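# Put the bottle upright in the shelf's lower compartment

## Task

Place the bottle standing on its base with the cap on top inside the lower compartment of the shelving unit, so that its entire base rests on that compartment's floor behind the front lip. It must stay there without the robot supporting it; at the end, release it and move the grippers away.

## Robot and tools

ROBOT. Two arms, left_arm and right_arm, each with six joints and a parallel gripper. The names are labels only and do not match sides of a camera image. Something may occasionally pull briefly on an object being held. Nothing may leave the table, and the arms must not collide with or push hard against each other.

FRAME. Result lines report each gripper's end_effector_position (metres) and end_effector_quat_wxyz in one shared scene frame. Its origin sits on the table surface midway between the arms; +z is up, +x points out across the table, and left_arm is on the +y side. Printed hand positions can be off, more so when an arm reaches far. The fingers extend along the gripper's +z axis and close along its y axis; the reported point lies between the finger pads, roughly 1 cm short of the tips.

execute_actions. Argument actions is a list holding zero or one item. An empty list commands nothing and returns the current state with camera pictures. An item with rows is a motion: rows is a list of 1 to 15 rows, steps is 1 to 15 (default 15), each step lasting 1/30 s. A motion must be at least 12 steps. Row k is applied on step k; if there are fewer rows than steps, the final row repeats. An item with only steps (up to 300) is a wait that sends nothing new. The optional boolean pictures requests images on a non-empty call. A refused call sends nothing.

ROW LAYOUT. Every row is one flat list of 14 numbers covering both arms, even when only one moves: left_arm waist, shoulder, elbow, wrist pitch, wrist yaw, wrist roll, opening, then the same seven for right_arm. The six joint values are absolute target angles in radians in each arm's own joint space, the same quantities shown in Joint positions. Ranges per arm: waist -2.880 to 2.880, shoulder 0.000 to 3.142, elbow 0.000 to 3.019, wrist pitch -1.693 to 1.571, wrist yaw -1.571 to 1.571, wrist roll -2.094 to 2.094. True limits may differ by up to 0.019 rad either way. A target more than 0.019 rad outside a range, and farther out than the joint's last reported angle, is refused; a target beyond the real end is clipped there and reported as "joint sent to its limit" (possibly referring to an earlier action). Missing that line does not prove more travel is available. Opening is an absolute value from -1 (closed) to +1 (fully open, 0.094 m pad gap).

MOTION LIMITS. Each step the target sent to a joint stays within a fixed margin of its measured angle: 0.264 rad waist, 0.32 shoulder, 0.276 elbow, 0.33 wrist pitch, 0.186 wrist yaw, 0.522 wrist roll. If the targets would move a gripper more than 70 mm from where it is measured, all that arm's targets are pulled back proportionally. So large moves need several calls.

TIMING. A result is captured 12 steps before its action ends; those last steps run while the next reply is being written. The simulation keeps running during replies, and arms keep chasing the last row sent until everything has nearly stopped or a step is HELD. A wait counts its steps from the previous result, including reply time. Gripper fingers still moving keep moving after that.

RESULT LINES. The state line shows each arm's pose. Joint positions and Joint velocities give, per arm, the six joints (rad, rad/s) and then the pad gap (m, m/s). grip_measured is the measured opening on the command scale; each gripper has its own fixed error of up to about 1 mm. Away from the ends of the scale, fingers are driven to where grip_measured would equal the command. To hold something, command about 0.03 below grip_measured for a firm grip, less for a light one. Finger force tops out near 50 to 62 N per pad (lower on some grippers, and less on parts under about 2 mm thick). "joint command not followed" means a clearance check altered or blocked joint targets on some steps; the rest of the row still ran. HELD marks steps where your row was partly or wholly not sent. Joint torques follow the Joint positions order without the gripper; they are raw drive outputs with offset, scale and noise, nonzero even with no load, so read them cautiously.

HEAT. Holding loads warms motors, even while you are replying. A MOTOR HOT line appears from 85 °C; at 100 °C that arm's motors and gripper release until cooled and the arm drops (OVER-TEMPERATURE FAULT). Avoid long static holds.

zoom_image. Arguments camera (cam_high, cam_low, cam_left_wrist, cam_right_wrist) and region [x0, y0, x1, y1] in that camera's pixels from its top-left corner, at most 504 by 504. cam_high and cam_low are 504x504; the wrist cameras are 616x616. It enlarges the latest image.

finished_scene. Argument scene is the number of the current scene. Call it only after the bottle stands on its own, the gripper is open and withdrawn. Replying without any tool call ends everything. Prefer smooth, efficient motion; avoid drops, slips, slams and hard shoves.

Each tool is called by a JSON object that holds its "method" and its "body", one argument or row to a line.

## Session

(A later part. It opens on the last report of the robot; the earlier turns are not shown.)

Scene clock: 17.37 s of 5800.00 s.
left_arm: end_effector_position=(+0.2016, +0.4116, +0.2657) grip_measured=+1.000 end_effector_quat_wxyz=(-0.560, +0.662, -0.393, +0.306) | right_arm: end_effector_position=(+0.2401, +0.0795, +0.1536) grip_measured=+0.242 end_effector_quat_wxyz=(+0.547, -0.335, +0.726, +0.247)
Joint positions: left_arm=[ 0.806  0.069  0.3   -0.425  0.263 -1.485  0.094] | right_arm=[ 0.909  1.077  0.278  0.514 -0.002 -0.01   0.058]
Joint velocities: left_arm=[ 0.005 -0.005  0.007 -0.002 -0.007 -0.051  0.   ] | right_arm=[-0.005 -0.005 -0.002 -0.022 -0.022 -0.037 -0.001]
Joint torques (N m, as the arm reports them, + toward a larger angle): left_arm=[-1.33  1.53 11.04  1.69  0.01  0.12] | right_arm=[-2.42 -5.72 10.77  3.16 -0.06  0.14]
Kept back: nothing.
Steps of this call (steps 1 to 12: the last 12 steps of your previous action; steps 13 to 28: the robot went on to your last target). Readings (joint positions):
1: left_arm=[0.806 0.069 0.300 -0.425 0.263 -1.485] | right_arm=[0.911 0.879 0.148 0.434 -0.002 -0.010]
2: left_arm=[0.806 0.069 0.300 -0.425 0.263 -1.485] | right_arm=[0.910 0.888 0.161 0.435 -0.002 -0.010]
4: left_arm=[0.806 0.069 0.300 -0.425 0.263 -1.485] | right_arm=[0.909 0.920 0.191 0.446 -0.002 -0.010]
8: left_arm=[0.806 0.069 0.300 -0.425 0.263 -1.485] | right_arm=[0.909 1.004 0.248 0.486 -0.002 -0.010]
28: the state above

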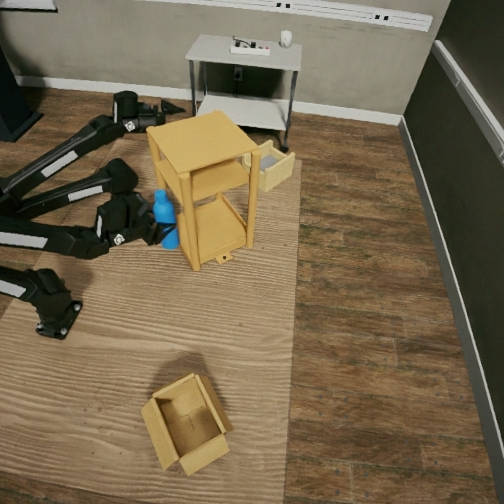

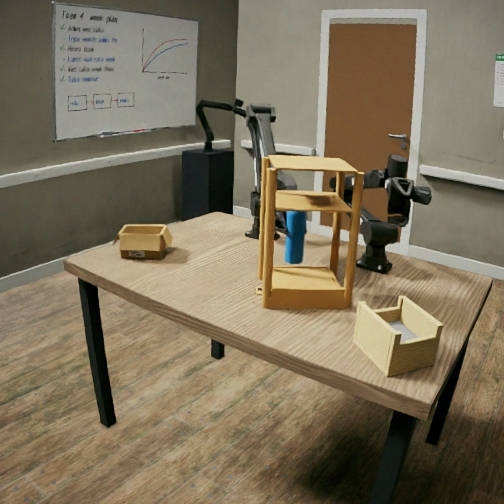

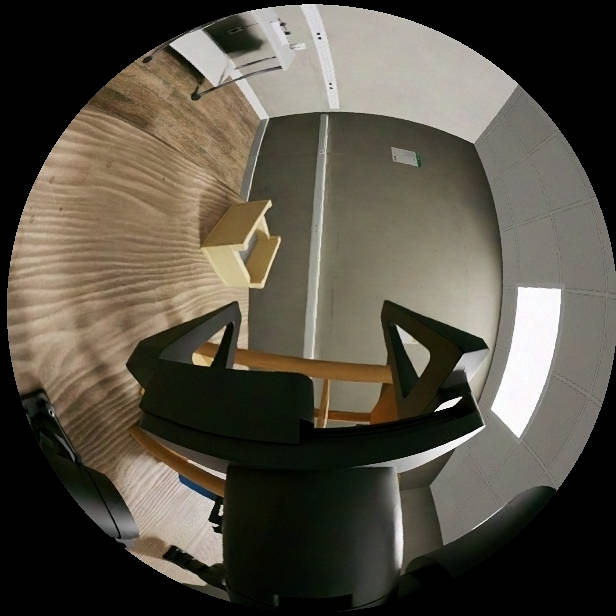

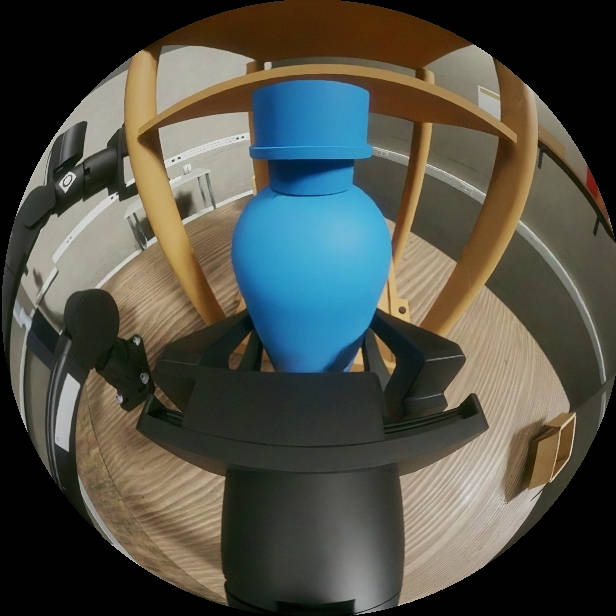

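{"method": "execute_actions", "body": {
  "actions": [
    {"rows":[[0.8,0.069,0.3,-0.425,0.263,-1.485,1,0.89,1.095,0.342,0.558,0,0,0.19],[0.8,0.069,0.3,-0.425,0.263,-1.485,1,0.89,1.122,0.357,0.568,0,0,0.19],[0.8,0.069,0.3,-0.425,0.263,-1.485,1,0.89,1.149,0.372,0.578,0,0,0.19],[0.8,0.069,0.3,-0.425,0.263,-1.485,1,0.89,1.175,0.388,0.588,0,0,0.19],[0.8,0.069,0.3,-0.425,0.263,-1.485,1,0.89,1.2,0.404,0.598,0,0,0.19],[0.8,0.069,0.3,-0.425,0.263,-1.485,1,0.89,1.224,0.42,0.608,0,0,0.19],[0.8,0.069,0.3,-0.425,0.263,-1.485,1,0.89,1.247,0.436,0.616,0,0,0.19],[0.8,0.069,0.3,-0.425,0.263,-1.485,1,0.89,1.267,0.452,0.62,0,0,0.19],[0.8,0.069,0.3,-0.425,0.263,-1.485,1,0.89,1.286,0.468,0.623,0,0,0.19],[0.8,0.069,0.3,-0.425,0.263,-1.485,1,0.89,1.305,0.484,0.626,0,0,0.19],[0.8,0.069,0.3,-0.425,0.263,-1.485,1,0.89,1.323,0.5,0.628,0,0,0.19],[0.8,0.069,0.3,-0.425,0.263,-1.485,1,0.89,1.341,0.516,0.63,0,0,0.19],[0.8,0.069,0.3,-0.425,0.263,-1.485,1,0.89,1.358,0.531,0.632,0,0,0.19],[0.8,0.069,0.3,-0.425,0.263,-1.485,1,0.89,1.375,0.545,0.634,0,0,0.19],[0.8,0.069,0.3,-0.425,0.263,-1.485,1,0.89,1.39,0.557,0.635,0,0,0.19]]}
  ]
}}

{"method": "execute_actions", "body": {
  "actions": [
    {"steps":30}
  ],
  "pictures": true
}}

{"method": "zoom_image", "body": {
  "camera": "cam_high",
  "region": [80, 90, 320, 340]
}}

Scene clock: 18.63 s of 5800.00 s.
left_arm: end_effector_position=(+0.2016, +0.4116, +0.2657) grip_measured=+1.000 end_effector_quat_wxyz=(-0.560, +0.662, -0.393, +0.306) | right_arm: end_effector_position=(+0.2439, +0.0808, +0.1523) grip_measured=+0.242 end_effector_quat_wxyz=(+0.548, -0.333, +0.727, +0.245)
Joint positions: left_arm=[ 0.806  0.069  0.3   -0.425  0.263 -1.485  0.094] | right_arm=[ 0.904  1.097  0.284  0.529 -0.002 -0.01   0.058]
Joint velocities: left_arm=[-0.005 -0.005 -0.002 -0.002 -0.037  0.066  0.   ] | right_arm=[-0.073  0.474  0.168  0.217  0.007  0.022  0.001]
Joint torques (N m, as the arm reports them, + toward a larger angle): left_arm=[-1.42  2.57 11.04  1.64 -0.01  0.06] | right_arm=[-2.4  -3.05 12.81  3.13 -0.06  0.15]
Steps of this call (steps 1 to 15: the robot went on to your last target; steps 16 to 35: nothing new was sent; steps 36 to 38: the first 3 steps of this action). Readings (joint positions):
36: left_arm=[0.806 0.069 0.300 -0.425 0.263 -1.485] | right_arm=[0.908 1.078 0.278 0.516 -0.002 -0.010]
37: left_arm=[0.806 0.069 0.300 -0.425 0.263 -1.485] | right_arm=[0.907 1.084 0.280 0.522 -0.002 -0.010]
38: the state above

Scene clock: 19.63 s of 5800.00 s.
left_arm: end_effector_position=(+0.2016, +0.4116, +0.2657) grip_measured=+1.000 end_effector_quat_wxyz=(-0.560, +0.662, -0.393, +0.306) | right_arm: end_effector_position=(+0.3060, +0.1473, +0.1467) grip_measured=+0.242 end_effector_quat_wxyz=(+0.545, -0.332, +0.730, +0.243)
Joint positions: left_arm=[ 0.806  0.069  0.3   -0.425  0.263 -1.485  0.094] | right_arm=[ 0.899  1.4    0.506  0.603 -0.002 -0.009  0.058]
Joint velocities: left_arm=[ 0.005 -0.005 -0.012 -0.017 -0.037  0.007  0.   ] | right_arm=[ 0.005  0.005 -0.007  0.002  0.051 -0.007 -0.001]
Joint torques (N m, as the arm reports them, + toward a larger angle): left_arm=[-1.35  1.92 10.85  1.79  0.02  0.06] | right_arm=[ -2.42 -10.42  10.29   3.2   -0.08   0.14]
Kept back: nothing.
Steps of this call (steps 1 to 12: the last 12 steps of your previous action; steps 13 to 30: the robot went on to your last target). Readings (joint positions):
1: left_arm=[0.806 0.069 0.300 -0.425 0.263 -1.485] | right_arm=[0.902 1.117 0.293 0.538 -0.002 -0.010]
2: left_arm=[0.806 0.069 0.300 -0.425 0.263 -1.485] | right_arm=[0.900 1.142 0.306 0.546 -0.002 -0.010]
4: left_arm=[0.806 0.069 0.300 -0.425 0.263 -1.485] | right_arm=[0.899 1.200 0.340 0.563 -0.002 -0.010]
8: left_arm=[0.806 0.069 0.300 -0.425 0.263 -1.485] | right_arm=[0.899 1.298 0.416 0.587 -0.002 -0.009]
30: the state above
All arms were judged still, so your last target was given up. Only a new action makes them travel on or press farther. Fingers that are still opening or closing keep moving.

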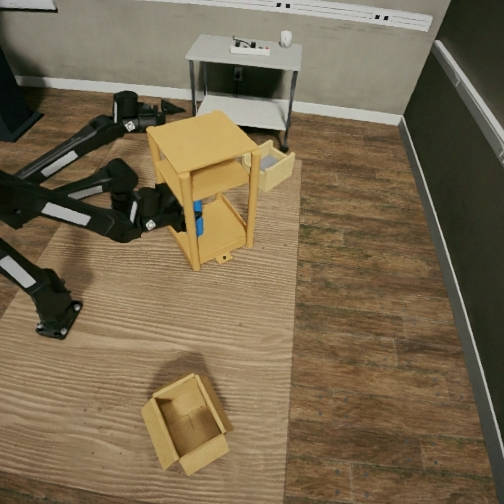

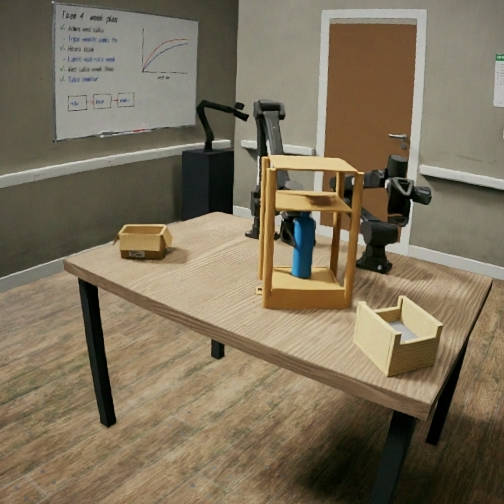

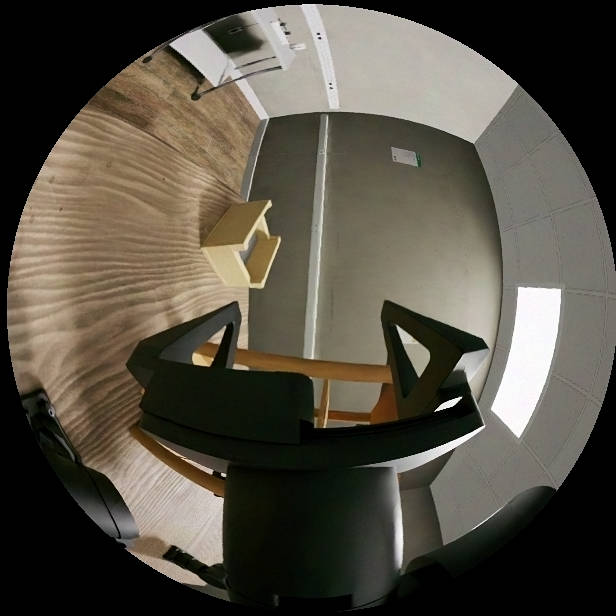

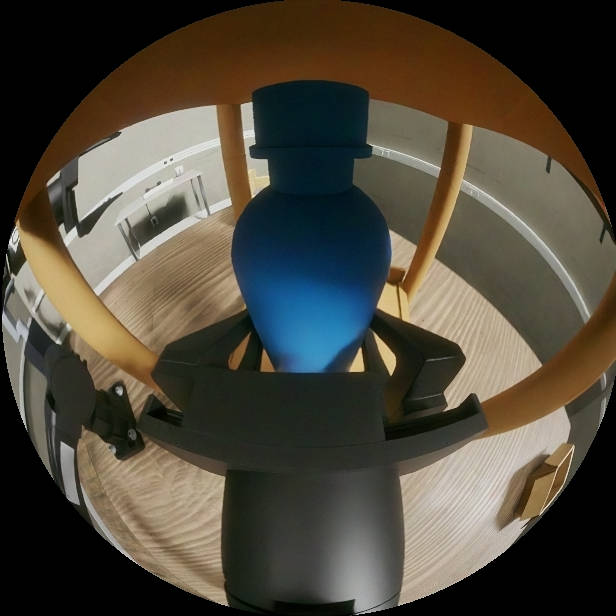

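Region (80, 90, 320, 340) of cam_high's 504x504 image, scaled by 2.016, with more detail than that image has; it fills the left 484 columns of this view, and the rest is white.

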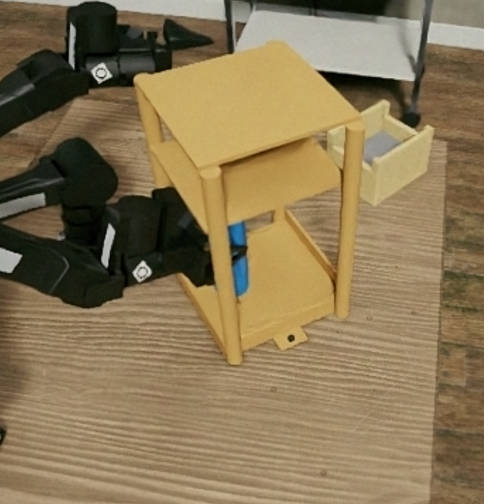

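{"method": "execute_actions", "body": {
  "actions": [
    {"rows":[[0.8,0.069,0.3,-0.425,0.263,-1.485,1,0.89,1.4,0.567,0.64,0,0,0.19],[0.8,0.069,0.3,-0.425,0.263,-1.485,1,0.89,1.41,0.575,0.645,0,0,0.19],[0.8,0.069,0.3,-0.425,0.263,-1.485,1,0.89,1.42,0.582,0.65,0,0,0.19],[0.8,0.069,0.3,-0.425,0.263,-1.485,1,0.89,1.43,0.589,0.656,0,0,0.19],[0.8,0.069,0.3,-0.425,0.263,-1.485,1,0.89,1.44,0.595,0.663,0,0,0.19],[0.8,0.069,0.3,-0.425,0.263,-1.485,1,0.89,1.45,0.6,0.67,0,0,0.19],[0.8,0.069,0.3,-0.425,0.263,-1.485,1,0.89,1.46,0.604,0.677,0,0,0.19],[0.8,0.069,0.3,-0.425,0.263,-1.485,1,0.89,1.47,0.607,0.684,0,0,0.19],[0.8,0.069,0.3,-0.425,0.263,-1.485,1,0.89,1.48,0.608,0.69,0,0,0.19],[0.8,0.069,0.3,-0.425,0.263,-1.485,1,0.89,1.49,0.608,0.697,0,0,0.19],[0.8,0.069,0.3,-0.425,0.263,-1.485,1,0.89,1.5,0.608,0.704,0,0,0.19],[0.8,0.069,0.3,-0.425,0.263,-1.485,1,0.89,1.508,0.608,0.71,0,0,0.19],[0.8,0.069,0.3,-0.425,0.263,-1.485,1,0.89,1.515,0.608,0.715,0,0,0.19],[0.8,0.069,0.3,-0.425,0.263,-1.485,1,0.89,1.522,0.608,0.72,0,0,0.19]]}
  ]
}}

{"method": "execute_actions", "body": {
  "actions": [
    {"steps":28}
  ],
  "pictures": true
}}

{"method": "zoom_image", "body": {
  "camera": "cam_low",
  "region": [190, 140, 390, 320]
}}

Scene clock: 20.87 s of 5800.00 s.
left_arm: end_effector_position=(+0.2016, +0.4116, +0.2657) grip_measured=+1.000 end_effector_quat_wxyz=(-0.560, +0.662, -0.393, +0.306) | right_arm: end_effector_position=(+0.3071, +0.1484, +0.1476) grip_measured=+0.242 end_effector_quat_wxyz=(+0.547, -0.332, +0.729, +0.243)
Joint positions: left_arm=[ 0.806  0.069  0.3   -0.425  0.263 -1.485  0.094] | right_arm=[ 0.899  1.403  0.509  0.608 -0.002 -0.009  0.058]
Joint velocities: left_arm=[-0.005 -0.015  0.002  0.007  0.007  0.081  0.   ] | right_arm=[ 0.005  0.112  0.081  0.095 -0.007 -0.081 -0.001]
Joint torques (N m, as the arm reports them, + toward a larger angle): left_arm=[-1.29  1.76 10.88  1.77  0.03  0.09] | right_arm=[-2.43 -8.68 11.55  3.3  -0.08  0.13]
Steps of this call (steps 1 to 34: nothing new was sent; steps 35 to 37: the first 3 steps of this action). Readings (joint positions):
35: left_arm=[0.806 0.069 0.300 -0.425 0.263 -1.485] | right_arm=[0.899 1.400 0.506 0.603 -0.002 -0.009]
36: left_arm=[0.806 0.069 0.300 -0.425 0.263 -1.485] | right_arm=[0.899 1.401 0.507 0.605 -0.002 -0.009]
37: the state above

Scene clock: 21.80 s of 5800.00 s.
left_arm: end_effector_position=(+0.2016, +0.4116, +0.2657) grip_measured=+1.000 end_effector_quat_wxyz=(-0.560, +0.662, -0.393, +0.306) | right_arm: end_effector_position=(+0.3259, +0.1696, +0.1435) grip_measured=+0.242 end_effector_quat_wxyz=(+0.562, -0.326, +0.718, +0.250)
Joint positions: left_arm=[ 0.806  0.069  0.3   -0.425  0.263 -1.485  0.094] | right_arm=[ 0.899  1.509  0.566  0.697 -0.002 -0.009  0.058]
Joint velocities: left_arm=[-0.024 -0.005 -0.012 -0.007 -0.007  0.066  0.   ] | right_arm=[-0.005 -0.005  0.007 -0.012  0.095  0.007 -0.001]
Joint torques (N m, as the arm reports them, + toward a larger angle): left_arm=[-1.33  1.55 11.04  1.74  0.06  0.1 ] | right_arm=[-2.46 -9.83  9.28  2.85 -0.08  0.13]
Kept back: nothing.
Steps of this call (steps 1 to 12: the last 12 steps of your previous action; steps 13 to 28: the robot went on to your last target). Readings (joint positions):
1: left_arm=[0.806 0.069 0.300 -0.425 0.263 -1.485] | right_arm=[0.899 1.409 0.513 0.612 -0.002 -0.009]
2: left_arm=[0.806 0.069 0.300 -0.425 0.263 -1.485] | right_arm=[0.899 1.417 0.517 0.616 -0.002 -0.009]
4: left_arm=[0.806 0.069 0.300 -0.425 0.263 -1.485] | right_arm=[0.899 1.439 0.530 0.628 -0.002 -0.009]
8: left_arm=[0.806 0.069 0.300 -0.425 0.263 -1.485] | right_arm=[0.899 1.482 0.554 0.660 -0.002 -0.009]
28: the state above

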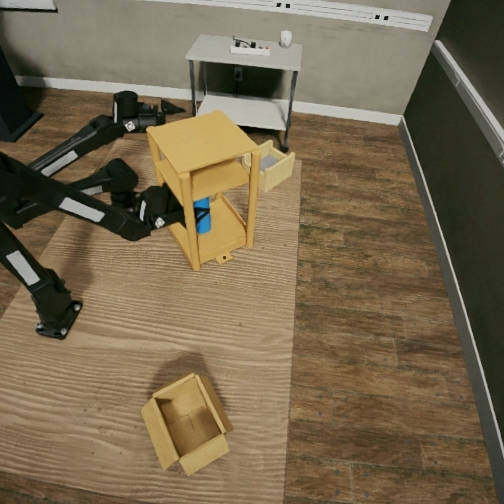

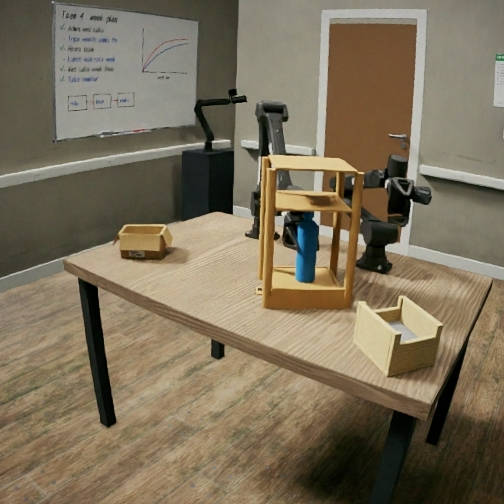

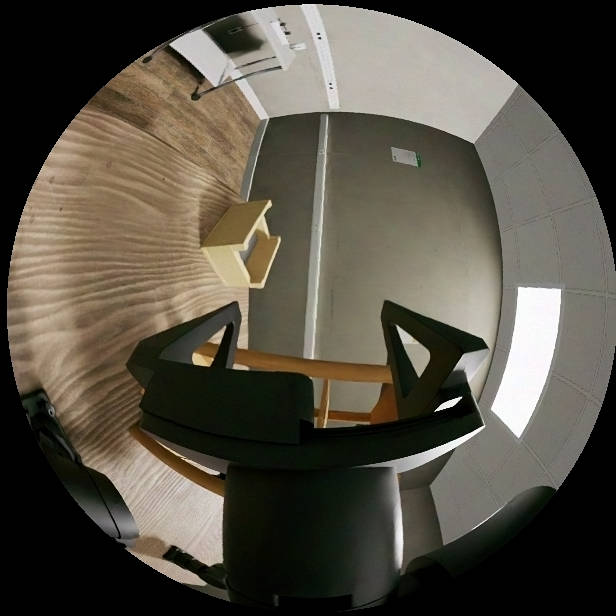

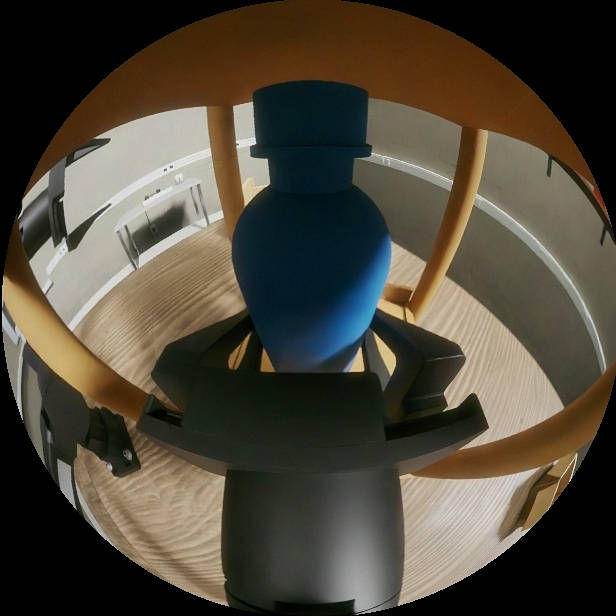

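Region (190, 140, 390, 320) of cam_low's 504x504 image, scaled by 2.520, with more detail than that image has; it fills the top 454 rows of this view, and the rest is white.

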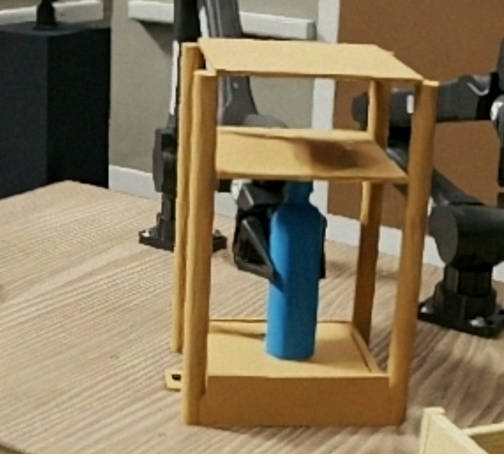

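{"method": "execute_actions", "body": {
  "actions": [
    {"rows":[[0.8,0.069,0.3,-0.425,0.263,-1.485,1,0.895,1.515,0.6,0.7,0,0,0.21],[0.8,0.069,0.3,-0.425,0.263,-1.485,1,0.895,1.51,0.59,0.69,0,0,0.23],[0.8,0.069,0.3,-0.425,0.263,-1.485,1,0.895,1.505,0.585,0.69,0,0,0.26],[0.8,0.069,0.3,-0.425,0.263,-1.485,1,0.895,1.5,0.58,0.69,0,0,0.3],[0.8,0.069,0.3,-0.425,0.263,-1.485,1,0.895,1.5,0.58,0.69,0,0,0.4],[0.8,0.069,0.3,-0.425,0.263,-1.485,1,0.895,1.5,0.58,0.69,0,0,0.5],[0.8,0.069,0.3,-0.425,0.263,-1.485,1,0.895,1.5,0.58,0.69,0,0,0.6],[0.8,0.069,0.3,-0.425,0.263,-1.485,1,0.895,1.5,0.58,0.69,0,0,0.75]]}
  ]
}}

{"method": "execute_actions", "body": {
  "actions": [
    {"rows":[[0.8,0.069,0.3,-0.425,0.263,-1.485,1,0.895,1.48,0.56,0.68,0,0,0.75],[0.8,0.069,0.3,-0.425,0.263,-1.485,1,0.895,1.455,0.535,0.67,0,0,0.75],[0.8,0.069,0.3,-0.425,0.263,-1.485,1,0.895,1.43,0.51,0.66,0,0,0.75],[0.8,0.069,0.3,-0.425,0.263,-1.485,1,0.895,1.4,0.485,0.65,0,0,0.75],[0.8,0.069,0.3,-0.425,0.263,-1.485,1,0.895,1.37,0.46,0.64,0,0,0.75],[0.8,0.069,0.3,-0.425,0.263,-1.485,1,0.895,1.34,0.435,0.63,0,0,0.75],[0.8,0.069,0.3,-0.425,0.263,-1.485,1,0.895,1.31,0.41,0.62,0,0,0.75],[0.8,0.069,0.3,-0.425,0.263,-1.485,1,0.895,1.275,0.385,0.61,0,0,0.75],[0.8,0.069,0.3,-0.425,0.263,-1.485,1,0.895,1.24,0.36,0.6,0,0,0.75],[0.8,0.069,0.3,-0.425,0.263,-1.485,1,0.895,1.2,0.335,0.59,0,0,0.75],[0.8,0.069,0.3,-0.425,0.263,-1.485,1,0.895,1.16,0.31,0.575,0,0,0.75],[0.8,0.069,0.3,-0.425,0.263,-1.485,1,0.895,1.12,0.285,0.56,0,0,0.75],[0.8,0.069,0.3,-0.425,0.263,-1.485,1,0.895,1.075,0.26,0.54,0,0,0.75],[0.8,0.069,0.3,-0.425,0.263,-1.485,1,0.895,1.03,0.235,0.52,0,0,0.75],[0.8,0.069,0.3,-0.425,0.263,-1.485,1,0.895,0.87,0.16,0.44,0,0,0.75]]}
  ]
}}

{"method": "execute_actions", "body": {
  "actions": [
    {"steps":30}
  ],
  "pictures": true
}}

Scene clock: 23.70 s of 5800.00 s.
left_arm: end_effector_position=(+0.2016, +0.4116, +0.2657) grip_measured=+1.000 end_effector_quat_wxyz=(-0.560, +0.662, -0.393, +0.306) | right_arm: end_effector_position=(+0.3259, +0.1695, +0.1433) grip_measured=+0.258 end_effector_quat_wxyz=(+0.561, -0.326, +0.718, +0.250)
Joint positions: left_arm=[ 0.806  0.069  0.3   -0.425  0.263 -1.485  0.094] | right_arm=[ 0.899  1.509  0.566  0.696 -0.002 -0.008  0.059]
Joint velocities: left_arm=[-0.015 -0.015 -0.007 -0.002 -0.007  0.037  0.   ] | right_arm=[ 0.005 -0.005  0.007 -0.002  0.051 -0.007  0.011]
Joint torques (N m, as the arm reports them, + toward a larger angle): left_arm=[-1.27  2.17 10.93  1.69  0.    0.07] | right_arm=[ -2.17 -11.42   7.51   1.79  -0.07   0.13]
Steps of this call (steps 1 to 15: the robot went on to your last target; steps 16 to 54: nothing new was sent; steps 55 to 57: the first 3 steps of this action). Readings (joint positions):
55: left_arm=[0.806 0.069 0.300 -0.425 0.263 -1.485] | right_arm=[0.899 1.509 0.566 0.697 -0.002 -0.009]
56: left_arm=[0.806 0.069 0.300 -0.425 0.263 -1.485] | right_arm=[0.899 1.509 0.566 0.696 -0.002 -0.009]
57: the state above

Scene clock: 24.20 s of 5800.00 s.
left_arm: end_effector_position=(+0.2016, +0.4116, +0.2657) grip_measured=+1.000 end_effector_quat_wxyz=(-0.560, +0.662, -0.393, +0.306) | right_arm: end_effector_position=(+0.3224, +0.1656, +0.1440) grip_measured=+0.747 end_effector_quat_wxyz=(+0.559, -0.327, +0.720, +0.249)
Joint positions: left_arm=[ 0.806  0.069  0.3   -0.425  0.263 -1.485  0.094] | right_arm=[ 0.899  1.491  0.554  0.683 -0.002 -0.008  0.082]
Joint velocities: left_arm=[-0.005  0.005 -0.002  0.007  0.022  0.051  0.   ] | right_arm=[-0.005 -0.425 -0.295 -0.178 -0.007  0.007  0.   ]
Joint torques (N m, as the arm reports them, + toward a larger angle): left_arm=[-1.85  1.81 10.93  1.71  0.01  0.13] | right_arm=[ -2.05 -13.91   4.02   1.64  -0.08   0.13]
Steps of this call (steps 1 to 12: the last 12 steps of your previous action; steps 13 to 15: the first 3 steps of this action). Readings (joint positions):
13: left_arm=[0.806 0.069 0.300 -0.425 0.263 -1.485] | right_arm=[0.899 1.507 0.566 0.694 -0.002 -0.008]
14: left_arm=[0.806 0.069 0.300 -0.425 0.263 -1.485] | right_arm=[0.899 1.502 0.563 0.690 -0.002 -0.008]
15: the state above

Scene clock: 25.20 s of 5800.00 s.
left_arm: end_effector_position=(+0.2016, +0.4116, +0.2657) grip_measured=+1.000 end_effector_quat_wxyz=(-0.560, +0.662, -0.393, +0.306) | right_arm: end_effector_position=(+0.2100, +0.0395, +0.1495) grip_measured=+0.747 end_effector_quat_wxyz=(+0.556, -0.328, +0.723, +0.247)
Joint positions: left_arm=[ 0.806  0.069  0.3   -0.425  0.263 -1.485  0.094] | right_arm=[ 0.899  0.865  0.154  0.448 -0.002 -0.008  0.082]
Joint velocities: left_arm=[-0.005 -0.015 -0.027 -0.017  0.007 -0.022  0.   ] | right_arm=[ 0.005 -0.015  0.012 -0.017 -0.007  0.022 -0.   ]
Joint torques (N m, as the arm reports them, + toward a larger angle): left_arm=[-1.53  1.83 10.96  1.72 -0.04  0.1 ] | right_arm=[-2.02 -1.55  7.89  1.69 -0.08  0.13]
Kept back: nothing.
Steps of this call (steps 1 to 12: the last 12 steps of your previous action; steps 13 to 30: the robot went on to your last target). Readings (joint positions):
1: left_arm=[0.806 0.069 0.300 -0.425 0.263 -1.485] | right_arm=[0.899 1.472 0.539 0.676 -0.002 -0.008]
2: left_arm=[0.806 0.069 0.300 -0.425 0.263 -1.485] | right_arm=[0.899 1.447 0.517 0.667 -0.002 -0.008]
4: left_arm=[0.806 0.069 0.300 -0.425 0.263 -1.485] | right_arm=[0.899 1.382 0.465 0.648 -0.002 -0.008]
8: left_arm=[0.806 0.069 0.300 -0.425 0.263 -1.485] | right_arm=[0.899 1.233 0.360 0.608 -0.002 -0.008]
30: the state above

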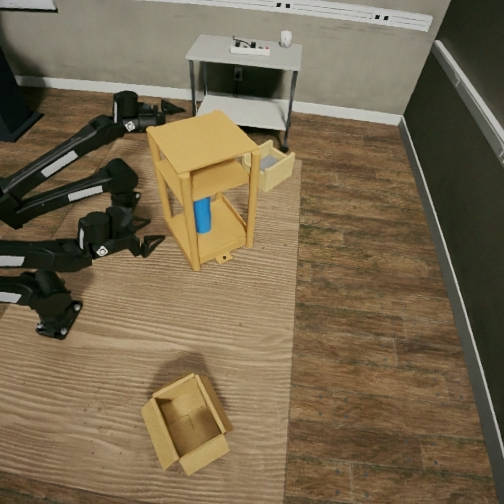

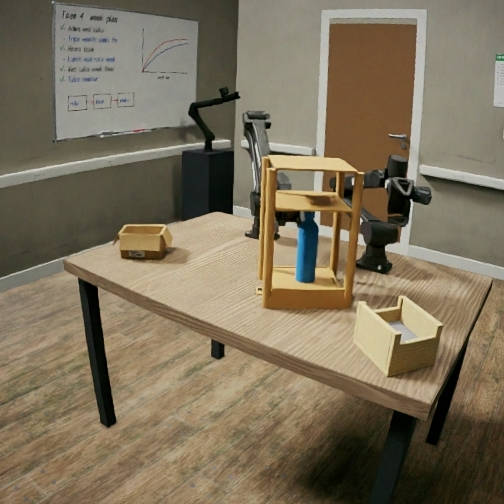

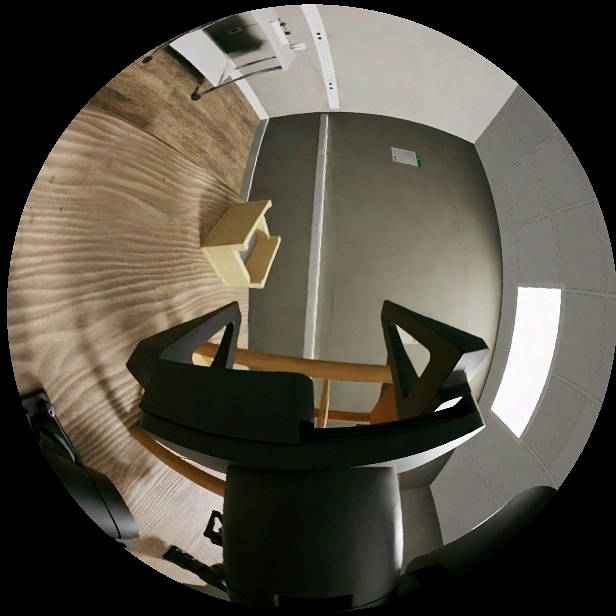

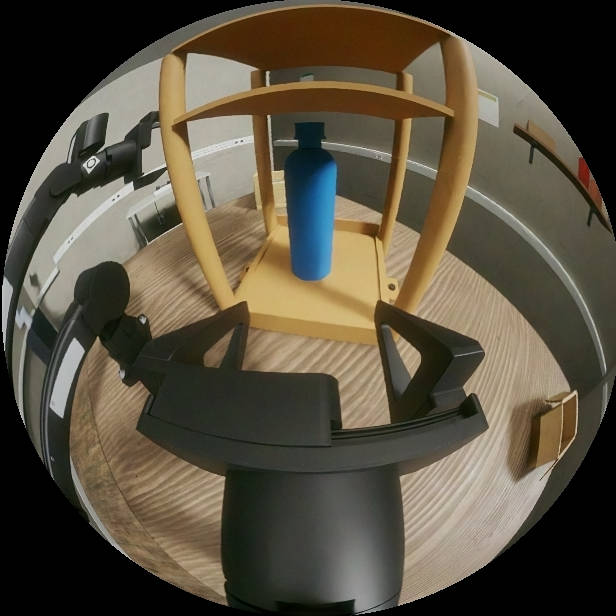

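{"method": "finished_scene", "body": {
  "scene": 2
}}

The scene is finished: the task was done.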